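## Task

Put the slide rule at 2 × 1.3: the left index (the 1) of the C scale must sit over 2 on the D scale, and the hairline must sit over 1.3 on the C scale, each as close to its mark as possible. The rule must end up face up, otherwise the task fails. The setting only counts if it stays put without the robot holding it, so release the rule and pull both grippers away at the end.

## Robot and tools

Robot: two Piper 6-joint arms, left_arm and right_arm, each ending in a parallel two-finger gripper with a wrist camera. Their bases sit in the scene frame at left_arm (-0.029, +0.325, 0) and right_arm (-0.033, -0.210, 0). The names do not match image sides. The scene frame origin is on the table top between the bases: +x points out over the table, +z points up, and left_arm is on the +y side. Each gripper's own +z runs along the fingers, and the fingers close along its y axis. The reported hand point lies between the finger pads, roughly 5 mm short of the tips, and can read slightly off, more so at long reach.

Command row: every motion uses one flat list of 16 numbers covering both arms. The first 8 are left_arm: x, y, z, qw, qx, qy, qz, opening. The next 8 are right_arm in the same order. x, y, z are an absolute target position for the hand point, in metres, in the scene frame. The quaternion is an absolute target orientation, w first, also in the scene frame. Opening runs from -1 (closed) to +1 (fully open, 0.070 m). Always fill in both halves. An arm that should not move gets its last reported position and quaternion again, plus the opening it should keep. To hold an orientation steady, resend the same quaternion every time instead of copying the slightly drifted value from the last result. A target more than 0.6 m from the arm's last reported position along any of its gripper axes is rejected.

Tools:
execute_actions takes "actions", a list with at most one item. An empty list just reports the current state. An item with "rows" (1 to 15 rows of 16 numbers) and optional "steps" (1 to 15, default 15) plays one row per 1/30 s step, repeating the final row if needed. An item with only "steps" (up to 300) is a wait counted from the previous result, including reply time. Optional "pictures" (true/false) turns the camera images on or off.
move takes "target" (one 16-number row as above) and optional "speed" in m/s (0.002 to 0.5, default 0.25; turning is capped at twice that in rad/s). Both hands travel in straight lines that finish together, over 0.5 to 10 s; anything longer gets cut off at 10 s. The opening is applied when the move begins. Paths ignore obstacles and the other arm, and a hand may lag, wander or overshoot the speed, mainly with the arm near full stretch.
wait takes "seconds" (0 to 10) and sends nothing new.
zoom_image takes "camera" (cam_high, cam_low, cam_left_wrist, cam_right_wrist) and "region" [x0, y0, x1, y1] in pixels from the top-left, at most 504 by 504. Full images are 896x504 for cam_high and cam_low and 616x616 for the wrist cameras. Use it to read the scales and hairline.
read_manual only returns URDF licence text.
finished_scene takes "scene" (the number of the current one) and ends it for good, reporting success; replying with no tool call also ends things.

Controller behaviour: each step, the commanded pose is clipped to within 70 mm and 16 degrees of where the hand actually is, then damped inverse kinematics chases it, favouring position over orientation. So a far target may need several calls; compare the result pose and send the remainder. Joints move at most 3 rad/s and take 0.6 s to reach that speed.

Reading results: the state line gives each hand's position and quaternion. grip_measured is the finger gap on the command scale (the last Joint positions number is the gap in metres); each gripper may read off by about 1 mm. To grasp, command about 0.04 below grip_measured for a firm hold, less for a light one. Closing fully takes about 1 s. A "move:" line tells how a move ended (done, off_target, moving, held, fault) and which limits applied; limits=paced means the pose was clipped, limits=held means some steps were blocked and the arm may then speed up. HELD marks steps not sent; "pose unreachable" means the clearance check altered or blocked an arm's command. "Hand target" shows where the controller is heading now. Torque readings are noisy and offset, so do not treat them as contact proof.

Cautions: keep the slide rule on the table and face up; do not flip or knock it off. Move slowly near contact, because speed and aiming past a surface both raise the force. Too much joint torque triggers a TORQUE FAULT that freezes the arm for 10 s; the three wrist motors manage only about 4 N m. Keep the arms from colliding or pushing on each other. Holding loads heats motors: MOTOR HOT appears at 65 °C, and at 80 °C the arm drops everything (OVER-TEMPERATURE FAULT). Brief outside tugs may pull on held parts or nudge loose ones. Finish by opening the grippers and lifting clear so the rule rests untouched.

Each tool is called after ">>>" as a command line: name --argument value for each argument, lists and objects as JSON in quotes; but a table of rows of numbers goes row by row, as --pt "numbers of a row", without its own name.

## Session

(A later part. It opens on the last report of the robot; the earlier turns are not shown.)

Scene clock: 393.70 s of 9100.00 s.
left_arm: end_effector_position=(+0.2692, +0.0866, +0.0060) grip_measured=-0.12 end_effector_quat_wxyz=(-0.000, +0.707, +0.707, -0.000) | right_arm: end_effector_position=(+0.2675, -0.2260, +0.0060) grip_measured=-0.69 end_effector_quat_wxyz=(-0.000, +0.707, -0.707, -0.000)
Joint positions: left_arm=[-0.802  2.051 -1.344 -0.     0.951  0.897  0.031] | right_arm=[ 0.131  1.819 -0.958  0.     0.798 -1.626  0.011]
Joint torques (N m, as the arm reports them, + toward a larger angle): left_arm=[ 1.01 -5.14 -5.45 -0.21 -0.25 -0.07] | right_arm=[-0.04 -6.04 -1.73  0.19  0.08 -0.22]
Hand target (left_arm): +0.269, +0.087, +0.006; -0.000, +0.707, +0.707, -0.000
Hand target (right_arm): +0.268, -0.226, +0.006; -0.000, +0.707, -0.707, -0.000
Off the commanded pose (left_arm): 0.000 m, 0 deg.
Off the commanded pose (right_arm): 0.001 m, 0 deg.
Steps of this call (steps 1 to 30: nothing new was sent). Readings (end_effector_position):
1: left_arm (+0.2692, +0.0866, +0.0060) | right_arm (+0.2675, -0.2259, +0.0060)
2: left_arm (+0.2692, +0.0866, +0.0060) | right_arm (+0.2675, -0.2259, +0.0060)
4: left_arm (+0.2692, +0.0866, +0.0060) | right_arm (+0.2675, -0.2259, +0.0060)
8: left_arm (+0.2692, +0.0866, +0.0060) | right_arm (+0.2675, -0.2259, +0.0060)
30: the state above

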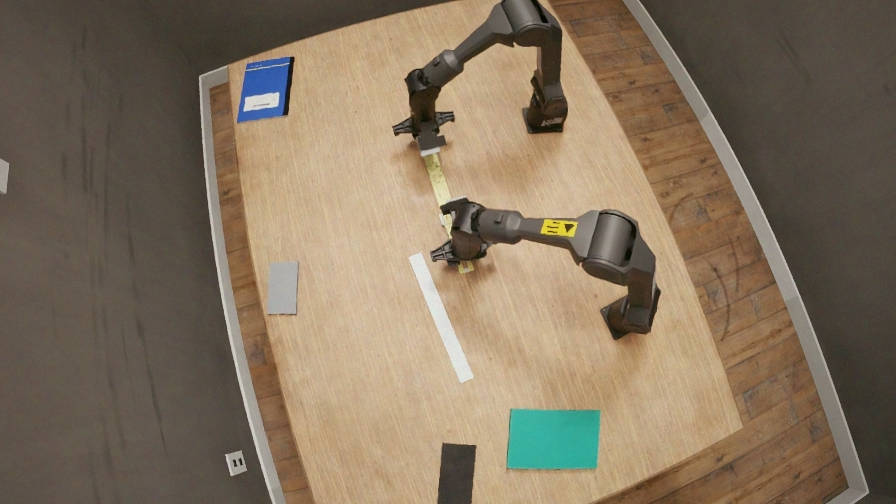

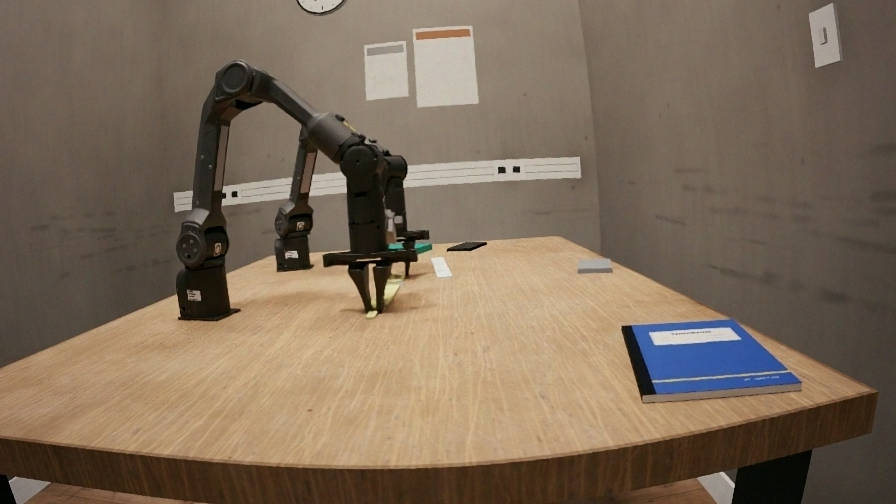

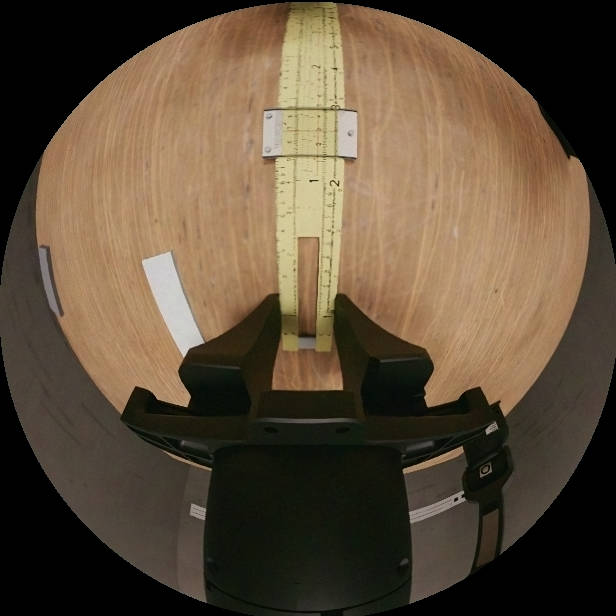

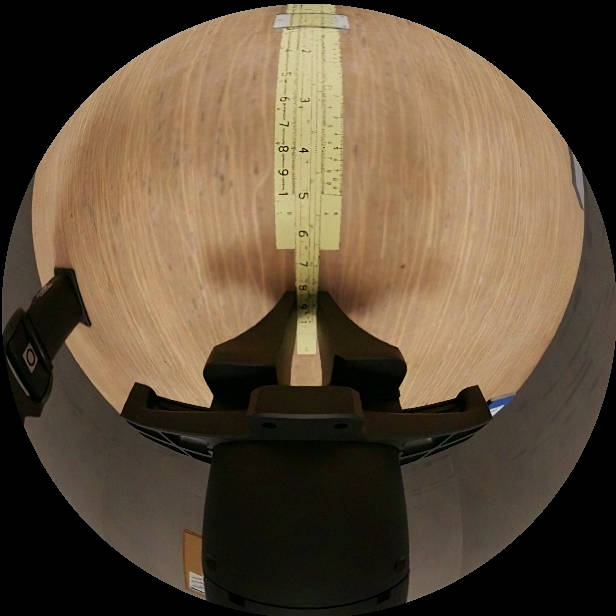

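>>> move --target '[0.2692,0.0866,0.006,0,0.7071,0.7071,0,-0.17, 0.2678,-0.2251,0.006,0,-0.7071,0.7071,0,-0.73]' --speed 0.002

>>> wait --seconds 1.5

>>> zoom_image --camera "cam_left_wrist" --region '[306, 168, 336, 198]'

>>> zoom_image --camera "cam_right_wrist" --region '[275, 140, 335, 205]'

Scene clock: 398.87 s of 9100.00 s.
left_arm: end_effector_position=(+0.2692, +0.0866, +0.0060) grip_measured=-0.12 end_effector_quat_wxyz=(+0.000, +0.707, +0.707, +0.000) | right_arm: end_effector_position=(+0.2678, -0.2254, +0.0062) grip_measured=-0.69 end_effector_quat_wxyz=(+0.000, +0.707, -0.707, +0.000)
Joint positions: left_arm=[-0.802  2.051 -1.344  0.     0.951  0.897  0.031] | right_arm=[ 0.134  1.819 -0.959 -0.001  0.798 -1.622  0.011]
Joint torques (N m, as the arm reports them, + toward a larger angle): left_arm=[ 0.48 -5.37 -4.69 -0.18 -0.24 -0.2 ] | right_arm=[ 1.72 -4.95 -2.59  0.36  0.21  0.17]
Hand target (left_arm): +0.269, +0.087, +0.006; -0.000, +0.707, +0.707, +0.000
Hand target (right_arm): +0.268, -0.225, +0.006; -0.000, +0.707, -0.707, -0.000
Off the commanded pose (left_arm): 0.000 m, 0 deg.
Off the commanded pose (right_arm): 0.000 m, 0 deg.
After step 90, 1.43 s passed at rest.
move: done

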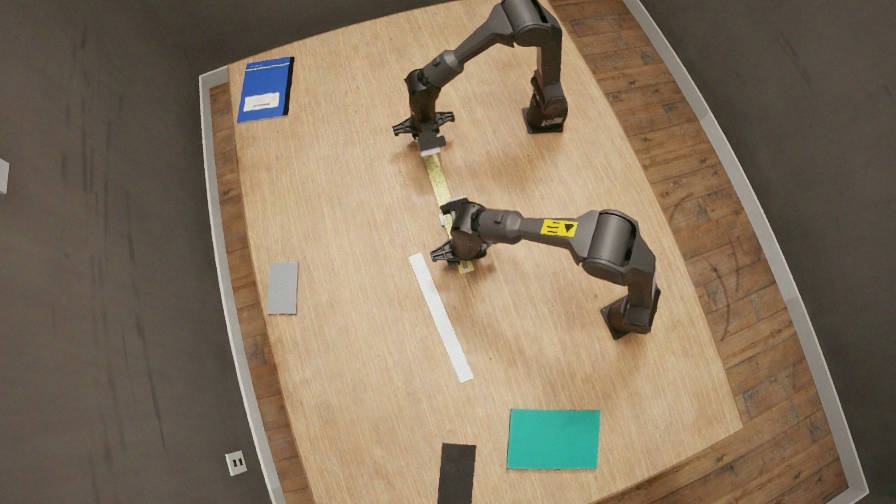

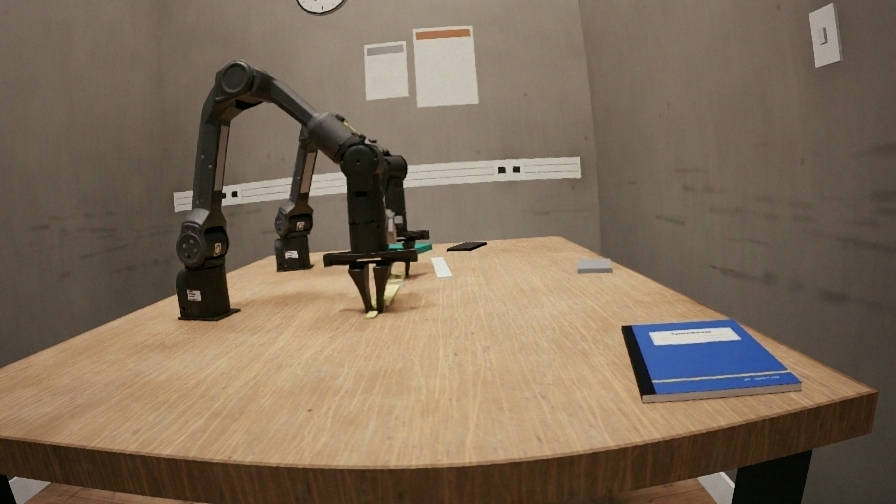

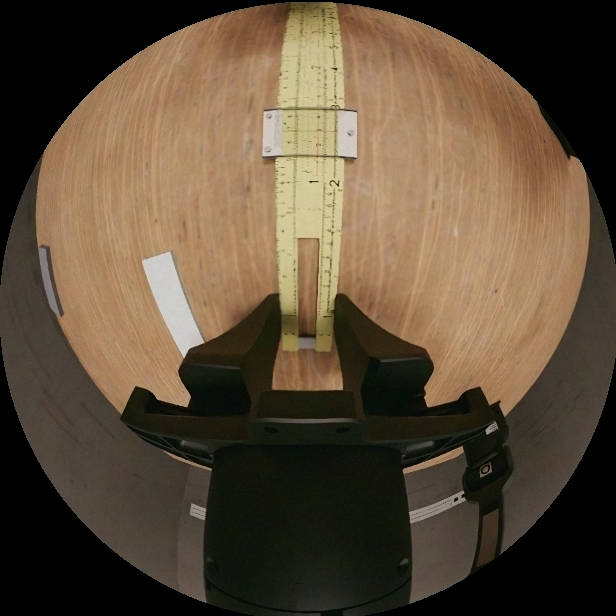

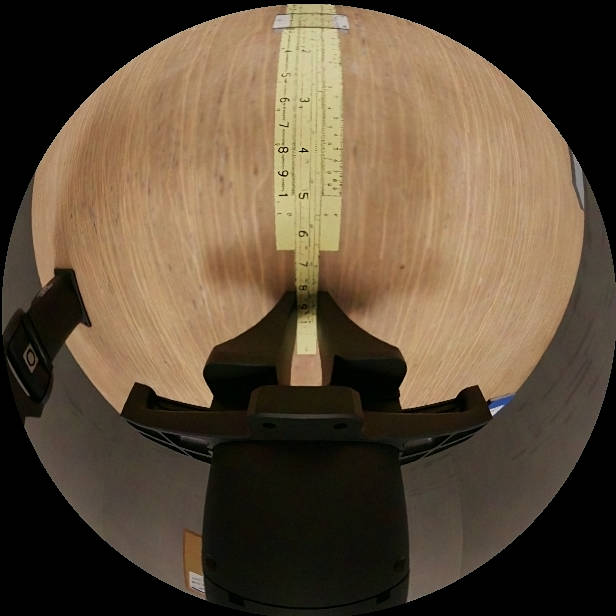

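Scene clock: 400.37 s of 9100.00 s.
left_arm: end_effector_position=(+0.2692, +0.0866, +0.0060) grip_measured=-0.12 end_effector_quat_wxyz=(+0.000, +0.707, +0.707, +0.000) | right_arm: end_effector_position=(+0.2678, -0.2251, +0.0060) grip_measured=-0.69 end_effector_quat_wxyz=(-0.000, +0.707, -0.707, +0.000)
Joint positions: left_arm=[-0.802  2.051 -1.344  0.     0.951  0.897  0.031] | right_arm=[ 0.134  1.82  -0.959  0.     0.798 -1.622  0.011]
Joint torques (N m, as the arm reports them, + toward a larger angle): left_arm=[ 0.28 -5.44 -4.19 -0.2  -0.13 -0.25] | right_arm=[ 1.76 -4.95 -2.46  0.37  0.25  0.06]
Hand target (left_arm): +0.269, +0.087, +0.006; -0.000, +0.707, +0.707, +0.000
Hand target (right_arm): +0.268, -0.225, +0.006; -0.000, +0.707, -0.707, -0.000
Off the commanded pose (left_arm): 0.000 m, 0 deg.
Off the commanded pose (right_arm): 0.000 m, 0 deg.
Steps of this call (steps 1 to 45: nothing new was sent). Readings (end_effector_position):
1: left_arm (+0.2692, +0.0866, +0.0060) | right_arm (+0.2678, -0.2254, +0.0061)
2: left_arm (+0.2692, +0.0866, +0.0060) | right_arm (+0.2678, -0.2253, +0.0061)
4: left_arm (+0.2692, +0.0866, +0.0060) | right_arm (+0.2678, -0.2252, +0.0061)
8: left_arm (+0.2692, +0.0866, +0.0060) | right_arm (+0.2678, -0.2252, +0.0061)
45: the state above

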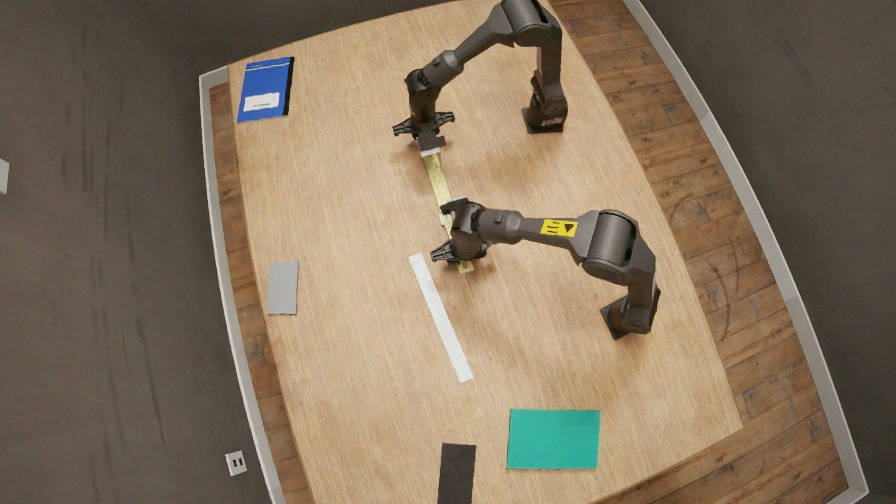

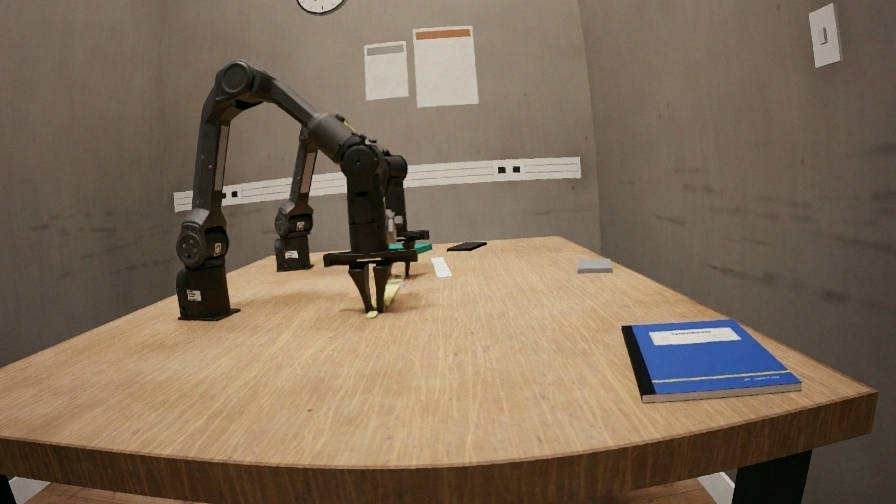

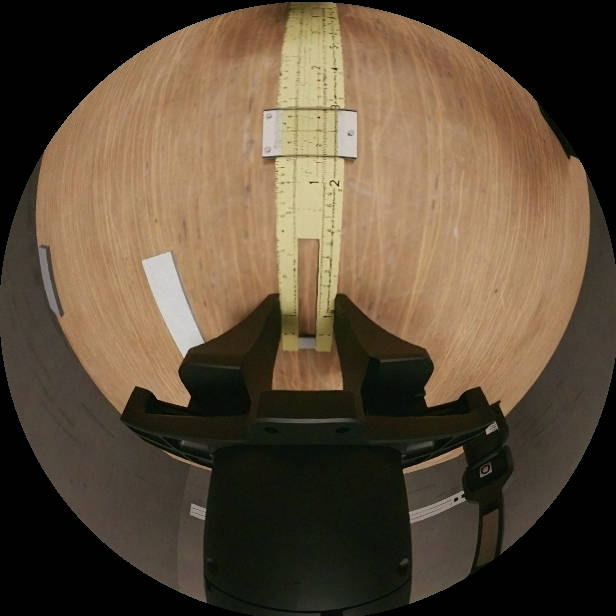

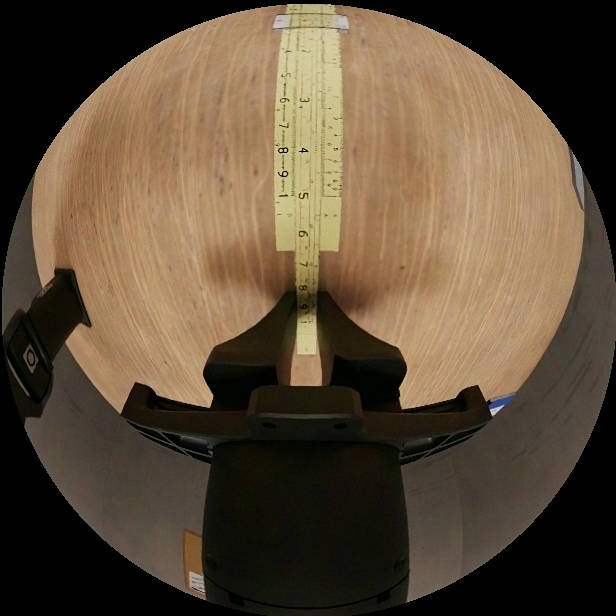

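Region (306, 168, 336, 198) of cam_left_wrist's 616x616 image, scaled by 16.800, with more detail than that image has.

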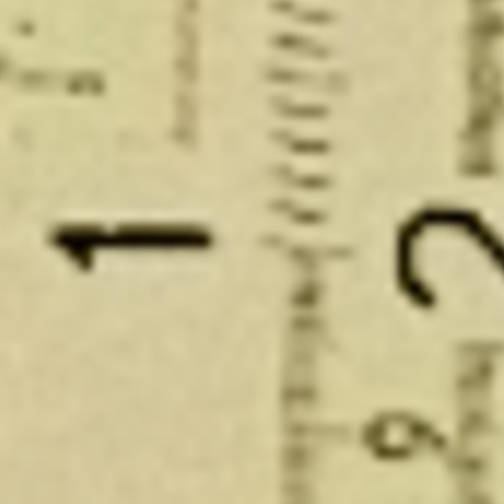

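Region (275, 140, 335, 205) of cam_right_wrist's 616x616 image, scaled by 7.754, with more detail than that image has; it fills the left 465 columns of this view, and the rest is white.

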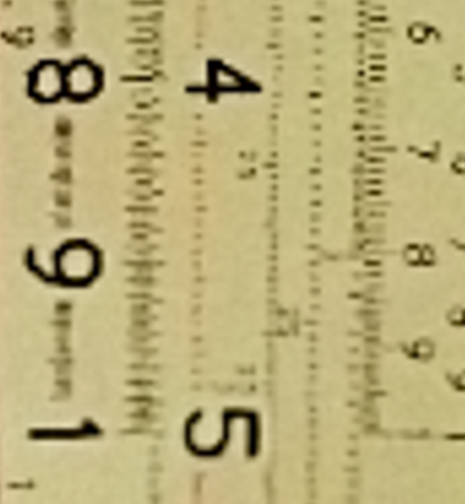

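>>> execute_actions --actions '[{"rows":[[0.2692,0.0866,0.006,0,0.7071,0.7071,0,-0.17,0.2678,-0.22502,0.006,0,-0.7071,0.7071,0,-0.73],[0.2692,0.0866,0.006,0,0.7071,0.7071,0,-0.17,0.2678,-0.22494,0.006,0,-0.7071,0.7071,0,-0.73],[0.2692,0.0866,0.006,0,0.7071,0.7071,0,-0.17,0.2678,-0.22485,0.006,0,-0.7071,0.7071,0,-0.73]],"steps":10}]' --pictures false

>>> wait --seconds 2.0

>>> zoom_image --camera "cam_left_wrist" --region '[306, 168, 336, 198]'

>>> zoom_image --camera "cam_left_wrist" --region '[296, 116, 336, 156]'

>>> zoom_image --camera "cam_right_wrist" --region '[278, 172, 308, 202]'

Scene clock: 407.43 s of 9100.00 s.
left_arm: end_effector_position=(+0.2692, +0.0866, +0.0060) grip_measured=-0.12 end_effector_quat_wxyz=(-0.000, +0.707, +0.707, +0.000) | right_arm: end_effector_position=(+0.2678, -0.2248, +0.0060) grip_measured=-0.69 end_effector_quat_wxyz=(-0.000, +0.707, -0.707, -0.000)
Joint positions: left_arm=[-0.802  2.051 -1.344  0.     0.951  0.897  0.031] | right_arm=[ 0.135  1.82  -0.959  0.     0.798 -1.622  0.011]
Joint torques (N m, as the arm reports them, + toward a larger angle): left_arm=[-0.01 -5.56 -4.09 -0.27 -0.05 -0.23] | right_arm=[ 1.69 -4.99 -2.31  0.32  0.23  0.21]
Hand target (left_arm): +0.269, +0.087, +0.006; -0.000, +0.707, +0.707, +0.000
Hand target (right_arm): +0.268, -0.225, +0.006; -0.000, +0.707, -0.707, -0.000
Off the commanded pose (left_arm): 0.000 m, 0 deg.
Off the commanded pose (right_arm): 0.000 m, 0 deg.
Steps of this call (steps 1 to 90: nothing new was sent; then 3.73 s passed at rest; steps 91 to 100: all 10 steps of this action). Readings (end_effector_position):
91: left_arm (+0.2692, +0.0866, +0.0060) | right_arm (+0.2678, -0.2250, +0.0060)
92: left_arm (+0.2692, +0.0866, +0.0060) | right_arm (+0.2678, -0.2250, +0.0060)
94: left_arm (+0.2692, +0.0866, +0.0060) | right_arm (+0.2678, -0.2248, +0.0060)
98: left_arm (+0.2692, +0.0866, +0.0060) | right_arm (+0.2678, -0.2248, +0.0060)
100: the state above

Scene clock: 409.43 s of 9100.00 s.
left_arm: end_effector_position=(+0.2692, +0.0866, +0.0060) grip_measured=-0.12 end_effector_quat_wxyz=(-0.000, +0.707, +0.707, +0.000) | right_arm: end_effector_position=(+0.2678, -0.2248, +0.0060) grip_measured=-0.69 end_effector_quat_wxyz=(-0.000, +0.707, -0.707, -0.000)
Joint positions: left_arm=[-0.802  2.051 -1.344  0.     0.951  0.897  0.031] | right_arm=[ 0.135  1.82  -0.959  0.     0.798 -1.622  0.011]
Joint torques (N m, as the arm reports them, + toward a larger angle): left_arm=[-0.26 -5.76 -4.32 -0.3  -0.37 -0.2 ] | right_arm=[ 1.8  -5.11 -2.17  0.15  0.15  0.21]
Hand target (left_arm): +0.269, +0.087, +0.006; -0.000, +0.707, +0.707, +0.000
Hand target (right_arm): +0.268, -0.225, +0.006; -0.000, +0.707, -0.707, -0.000
Off the commanded pose (left_arm): 0.000 m, 0 deg.
Off the commanded pose (right_arm): 0.000 m, 0 deg.
Steps of this call (steps 1 to 60: nothing new was sent). Readings (end_effector_position):
1: left_arm (+0.2692, +0.0866, +0.0060) | right_arm (+0.2678, -0.2248, +0.0060)
2: left_arm (+0.2692, +0.0866, +0.0060) | right_arm (+0.2678, -0.2248, +0.0060)
4: left_arm (+0.2692, +0.0866, +0.0060) | right_arm (+0.2678, -0.2248, +0.0060)
8: left_arm (+0.2692, +0.0866, +0.0060) | right_arm (+0.2678, -0.2248, +0.0060)
60: the state above

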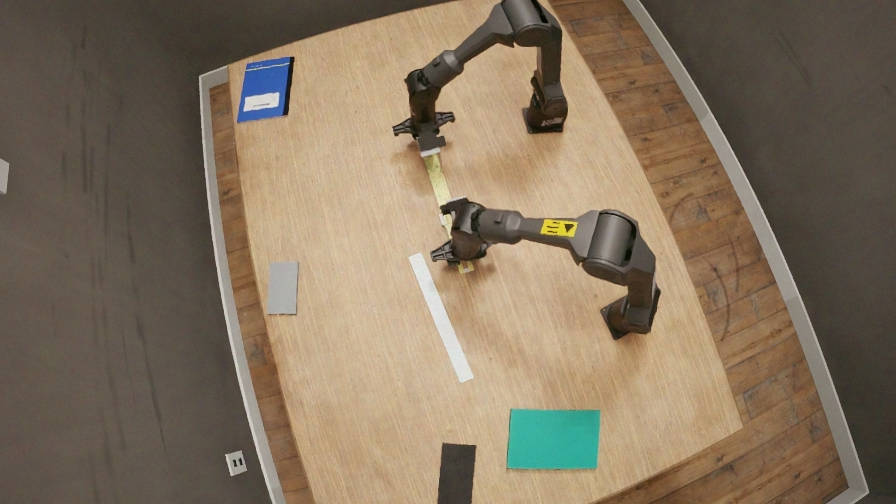

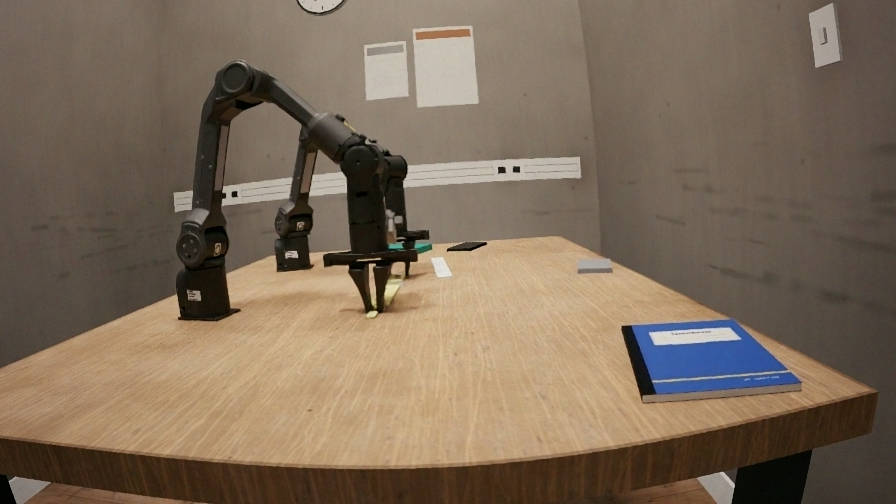

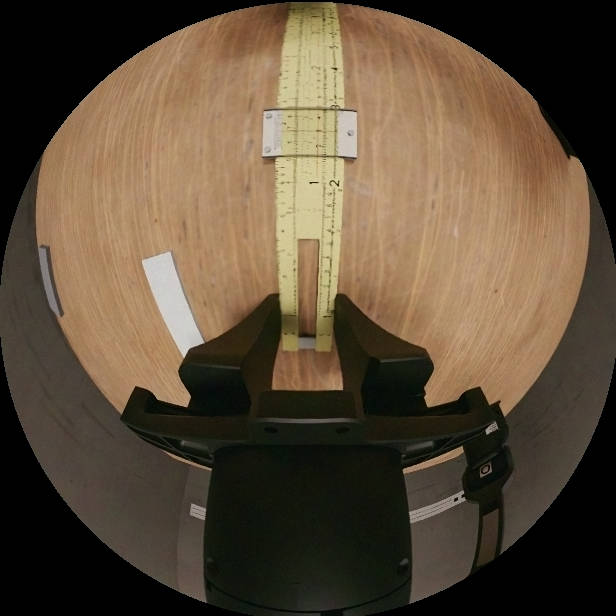

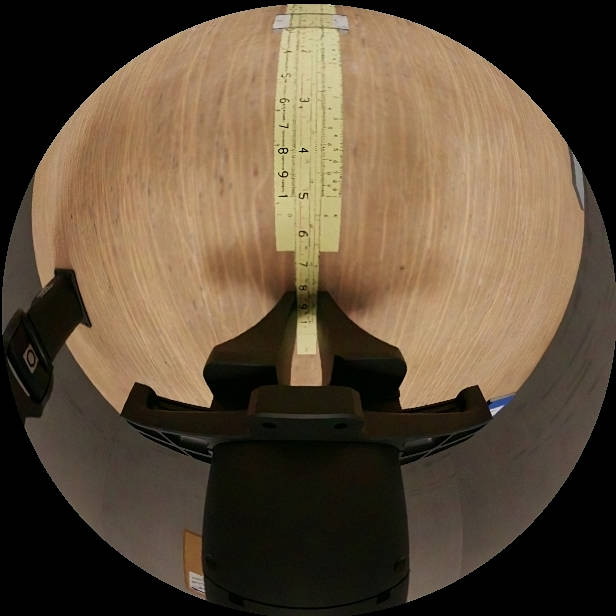

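Region (306, 168, 336, 198) of cam_left_wrist's 616x616 image, scaled by 16.800, with more detail than that image has.

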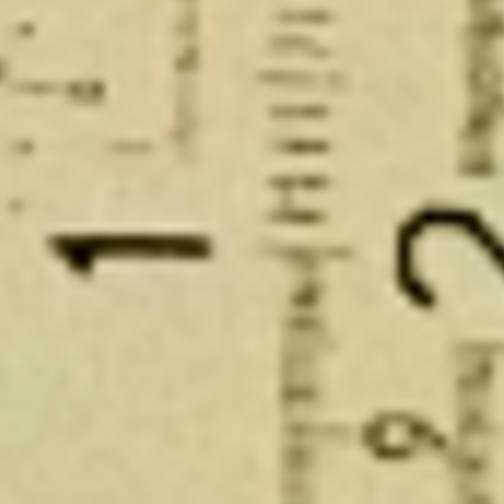

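Region (296, 116, 336, 156) of cam_left_wrist's 616x616 image, scaled by 12.600, with more detail than that image has.

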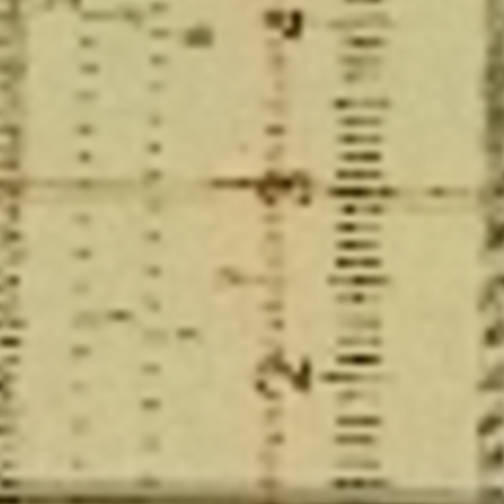

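Region (278, 172, 308, 202) of cam_right_wrist's 616x616 image, scaled by 16.800, with more detail than that image has.

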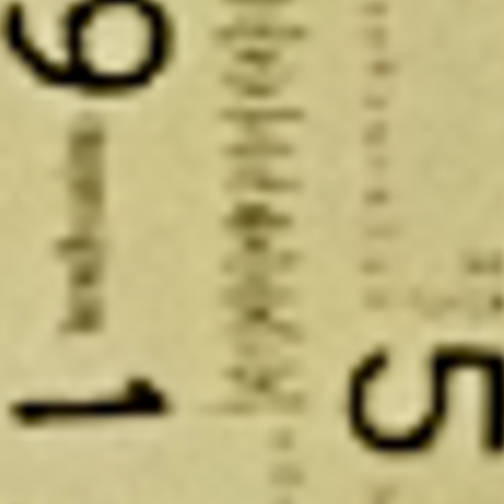

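>>> zoom_image --camera "cam_left_wrist" --region '[310, 120, 336, 146]'

>>> zoom_image --camera "cam_left_wrist" --region '[280, 116, 310, 146]'

Region (310, 120, 336, 146) of cam_left_wrist's 616x616 image, scaled by 19.385, with more detail than that image has.

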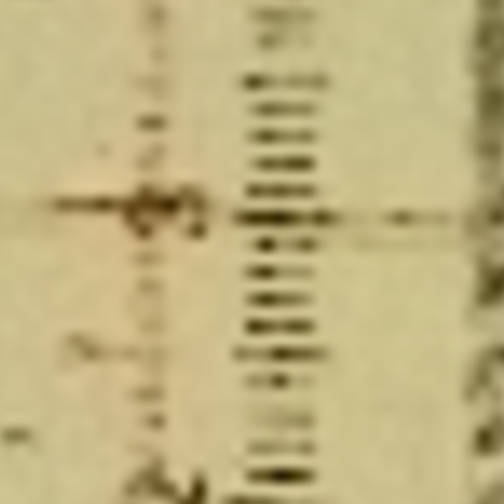

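Region (280, 116, 310, 146) of cam_left_wrist's 616x616 image, scaled by 16.800, with more detail than that image has.

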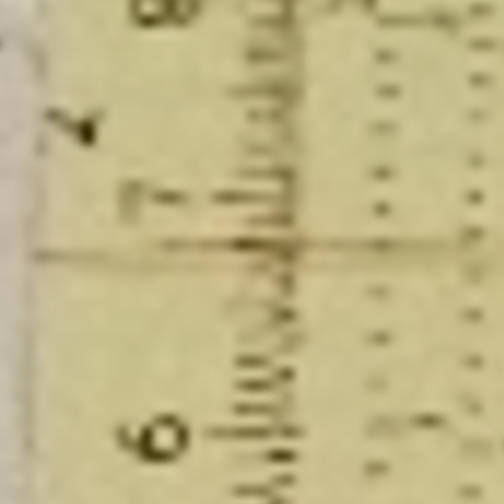

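>>> zoom_image --camera "cam_left_wrist" --region '[312, 158, 332, 190]'

>>> zoom_image --camera "cam_right_wrist" --region '[278, 140, 308, 175]'

Region (312, 158, 332, 190) of cam_left_wrist's 616x616 image, scaled by 15.750, with more detail than that image has; it fills the left 315 columns of this view, and the rest is white.

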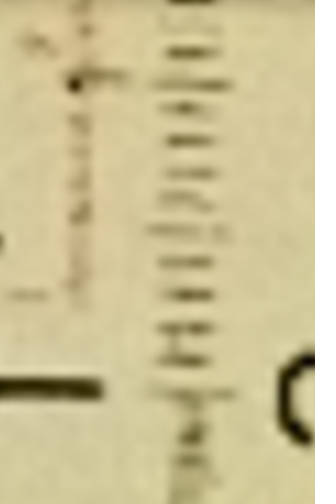

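Region (278, 140, 308, 175) of cam_right_wrist's 616x616 image, scaled by 14.400, with more detail than that image has; it fills the left 432 columns of this view, and the rest is white.

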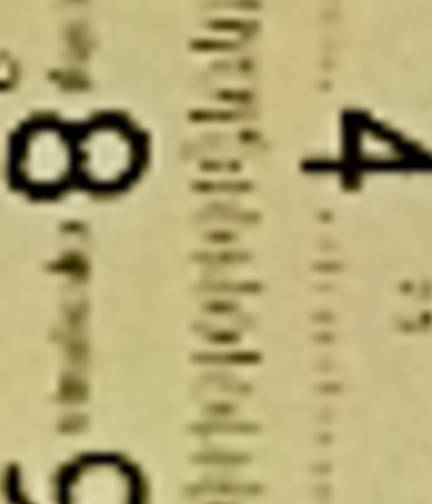

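>>> execute_actions --actions '[{"rows":[[0.2692,0.0866,0.006,0,0.7071,0.7071,0,-0.17,0.2678,-0.22495,0.006,0,-0.7071,0.7071,0,-0.715],[0.2692,0.0866,0.006,0,0.7071,0.7071,0,-0.17,0.2678,-0.22495,0.006,0,-0.7071,0.7071,0,-0.70],[0.2692,0.0866,0.006,0,0.7071,0.7071,0,-0.16,0.2678,-0.22495,0.006,0,-0.7071,0.7071,0,-0.685],[0.2692,0.0866,0.006,0,0.7071,0.7071,0,-0.145,0.2678,-0.22495,0.006,0,-0.7071,0.7071,0,-0.66],[0.2692,0.0866,0.006,0,0.7071,0.7071,0,-0.13,0.2678,-0.22495,0.006,0,-0.7071,0.7071,0,-0.63],[0.2692,0.0866,0.006,0,0.7071,0.7071,0,-0.11,0.2678,-0.22495,0.006,0,-0.7071,0.7071,0,-0.59],[0.2692,0.0866,0.006,0,0.7071,0.7071,0,-0.08,0.2678,-0.22495,0.006,0,-0.7071,0.7071,0,-0.54],[0.2692,0.0866,0.006,0,0.7071,0.7071,0,-0.03,0.2678,-0.22495,0.006,0,-0.7071,0.7071,0,-0.48],[0.2692,0.0866,0.006,0,0.7071,0.7071,0,0.03,0.2678,-0.22495,0.006,0,-0.7071,0.7071,0,-0.42],[0.2692,0.0866,0.006,0,0.7071,0.7071,0,0.09,0.2678,-0.22495,0.006,0,-0.7071,0.7071,0,-0.36],[0.2692,0.0866,0.006,0,0.7071,0.7071,0,0.15,0.2678,-0.22495,0.006,0,-0.7071,0.7071,0,-0.30],[0.2692,0.0866,0.006,0,0.7071,0.7071,0,0.21,0.2678,-0.22495,0.006,0,-0.7071,0.7071,0,-0.30],[0.2692,0.0866,0.006,0,0.7071,0.7071,0,0.27,0.2678,-0.22495,0.006,0,-0.7071,0.7071,0,-0.30],[0.2692,0.0866,0.006,0,0.7071,0.7071,0,0.30,0.2678,-0.22495,0.006,0,-0.7071,0.7071,0,-0.30]],"steps":15}]' --pictures false

>>> move --target '[0.2690,0.0585,0.008,0,0.7071,0.7071,0,0.30, 0.2678,-0.22495,0.032,0,-0.7071,0.7071,0,-0.30]' --speed 0.05

>>> zoom_image --camera "cam_left_wrist" --region '[280, 160, 340, 245]'

>>> zoom_image --camera "cam_left_wrist" --region '[306, 168, 336, 198]'

Scene clock: 437.90 s of 9100.00 s.
left_arm: end_effector_position=(+0.2692, +0.0862, +0.0060) grip_measured=+0.30 end_effector_quat_wxyz=(+0.001, +0.707, +0.707, -0.000) | right_arm: end_effector_position=(+0.2678, -0.2248, +0.0060) grip_measured=-0.30 end_effector_quat_wxyz=(+0.000, +0.707, -0.707, -0.000)
Joint positions: left_arm=[-0.802  2.051 -1.344 -0.001  0.95   0.896  0.045] | right_arm=[ 0.135  1.82  -0.959 -0.     0.798 -1.622  0.025]
Joint torques (N m, as the arm reports them, + toward a larger angle): left_arm=[ 0.03 -5.86 -4.71 -0.08  0.14 -0.17] | right_arm=[ 1.   -5.31 -2.    0.13  0.03 -0.14]
Hand target (left_arm): +0.269, +0.087, +0.006; +0.000, +0.707, +0.707, -0.000
Hand target (right_arm): +0.268, -0.225, +0.006; +0.000, +0.707, -0.707, +0.000
Off the commanded pose (left_arm): 0.000 m, 0 deg.
Off the commanded pose (right_arm): 0.000 m, 0 deg.
Steps of this call (steps 1 to 90: nothing new was sent; then 24.97 s passed at rest; steps 91 to 105: all 15 steps of this action). Readings (end_effector_position):
91: left_arm (+0.2692, +0.0866, +0.0060) | right_arm (+0.2678, -0.2248, +0.0060)
92: left_arm (+0.2692, +0.0866, +0.0060) | right_arm (+0.2678, -0.2248, +0.0060)
94: left_arm (+0.2692, +0.0866, +0.0060) | right_arm (+0.2678, -0.2248, +0.0060)
98: left_arm (+0.2692, +0.0862, +0.0060) | right_arm (+0.2678, -0.2248, +0.0060)
105: the state above

Scene clock: 438.93 s of 9100.00 s.
left_arm: end_effector_position=(+0.2694, +0.0582, +0.0080) grip_measured=+0.30 end_effector_quat_wxyz=(+0.000, +0.707, +0.707, +0.001) | right_arm: end_effector_position=(+0.2684, -0.2248, +0.0324) grip_measured=-0.30 end_effector_quat_wxyz=(-0.001, +0.707, -0.707, +0.001)
Joint positions: left_arm=[-0.858  2.105 -1.448  0.001  1.001  0.841  0.045] | right_arm=[ 0.135  1.763 -1.006  0.     0.899 -1.622  0.024]
Joint torques (N m, as the arm reports them, + toward a larger angle): left_arm=[ 0.95 -5.55 -3.68 -0.07  0.1   0.12] | right_arm=[ 0.3  -5.38 -2.14  0.21 -0.1  -0.23]
Hand target (left_arm): +0.269, +0.059, +0.008; -0.000, +0.707, +0.707, +0.001
Hand target (right_arm): +0.268, -0.225, +0.032; -0.000, +0.707, -0.707, -0.000
Off the commanded pose (left_arm): 0.000 m, 0 deg.
Off the commanded pose (right_arm): 0.001 m, 0 deg.
move: done

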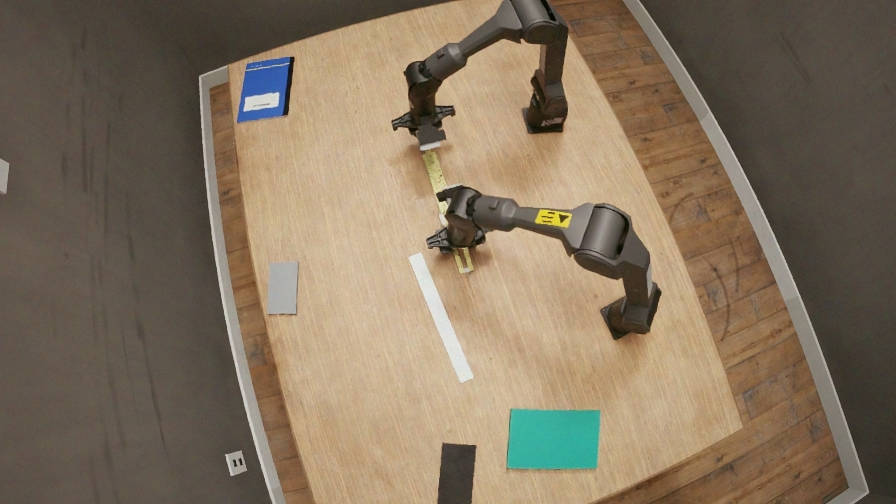

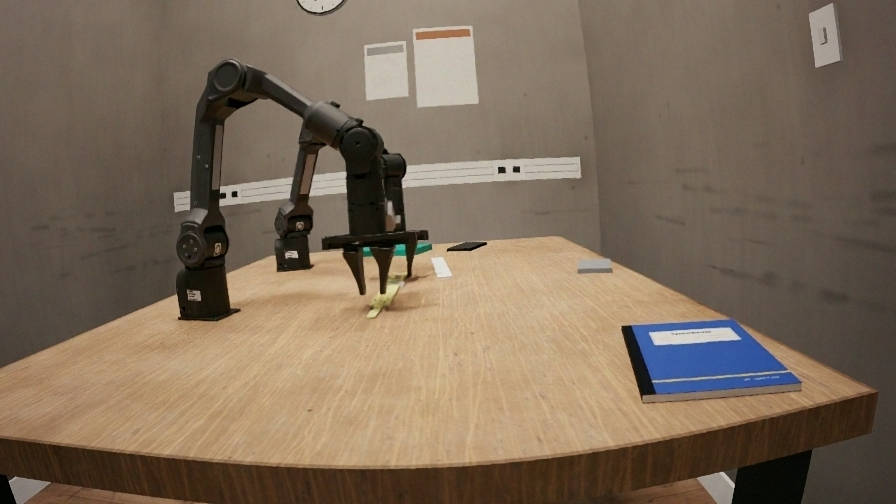

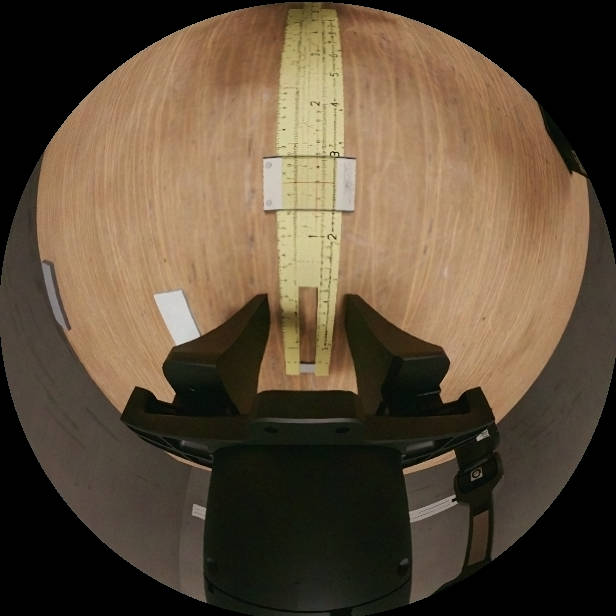

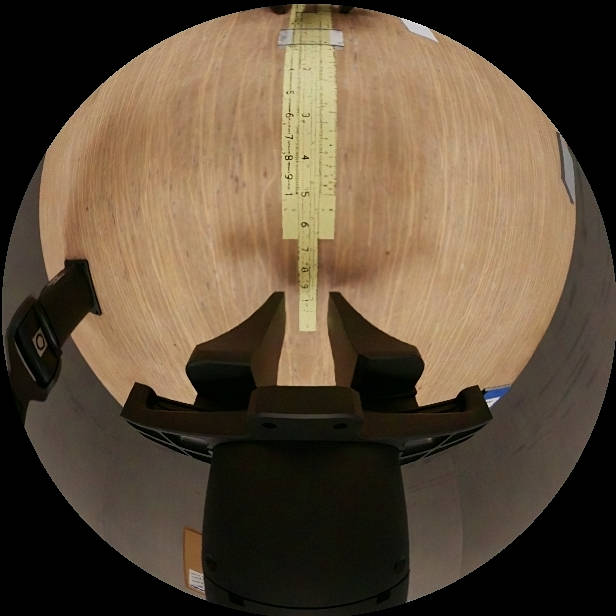

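Region (280, 160, 340, 245) of cam_left_wrist's 616x616 image, scaled by 5.929, with more detail than that image has; it fills the left 356 columns of this view, and the rest is white.

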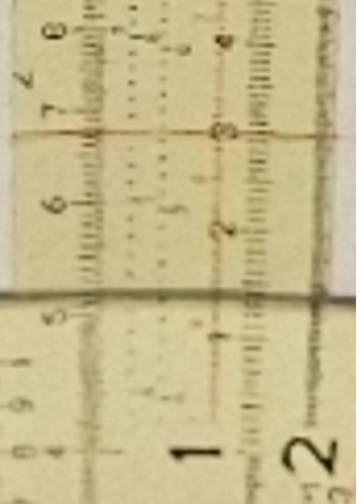

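Region (306, 168, 336, 198) of cam_left_wrist's 616x616 image, scaled by 16.800, with more detail than that image has.

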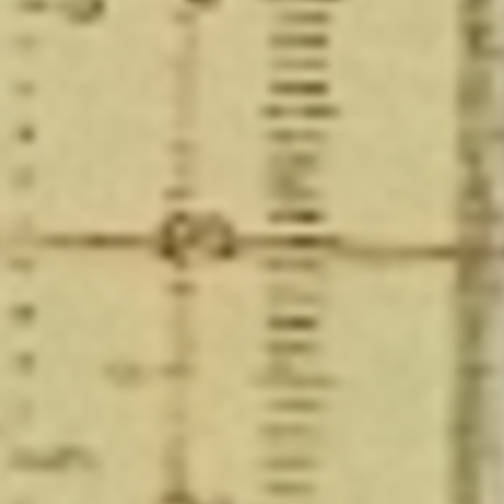

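>>> zoom_image --camera "cam_left_wrist" --region '[304, 214, 334, 244]'

>>> zoom_image --camera "cam_left_wrist" --region '[280, 168, 310, 198]'

Region (304, 214, 334, 244) of cam_left_wrist's 616x616 image, scaled by 16.800, with more detail than that image has.

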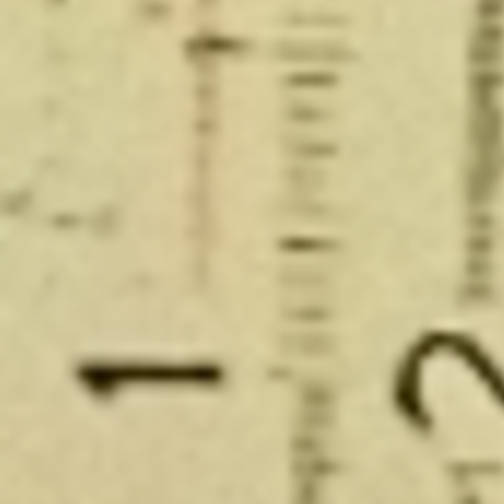

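Region (280, 168, 310, 198) of cam_left_wrist's 616x616 image, scaled by 16.800, with more detail than that image has.

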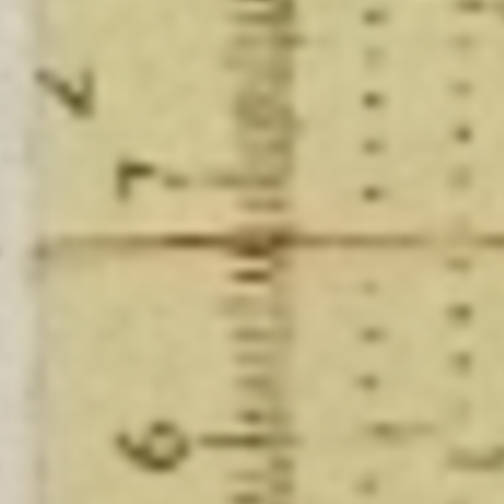

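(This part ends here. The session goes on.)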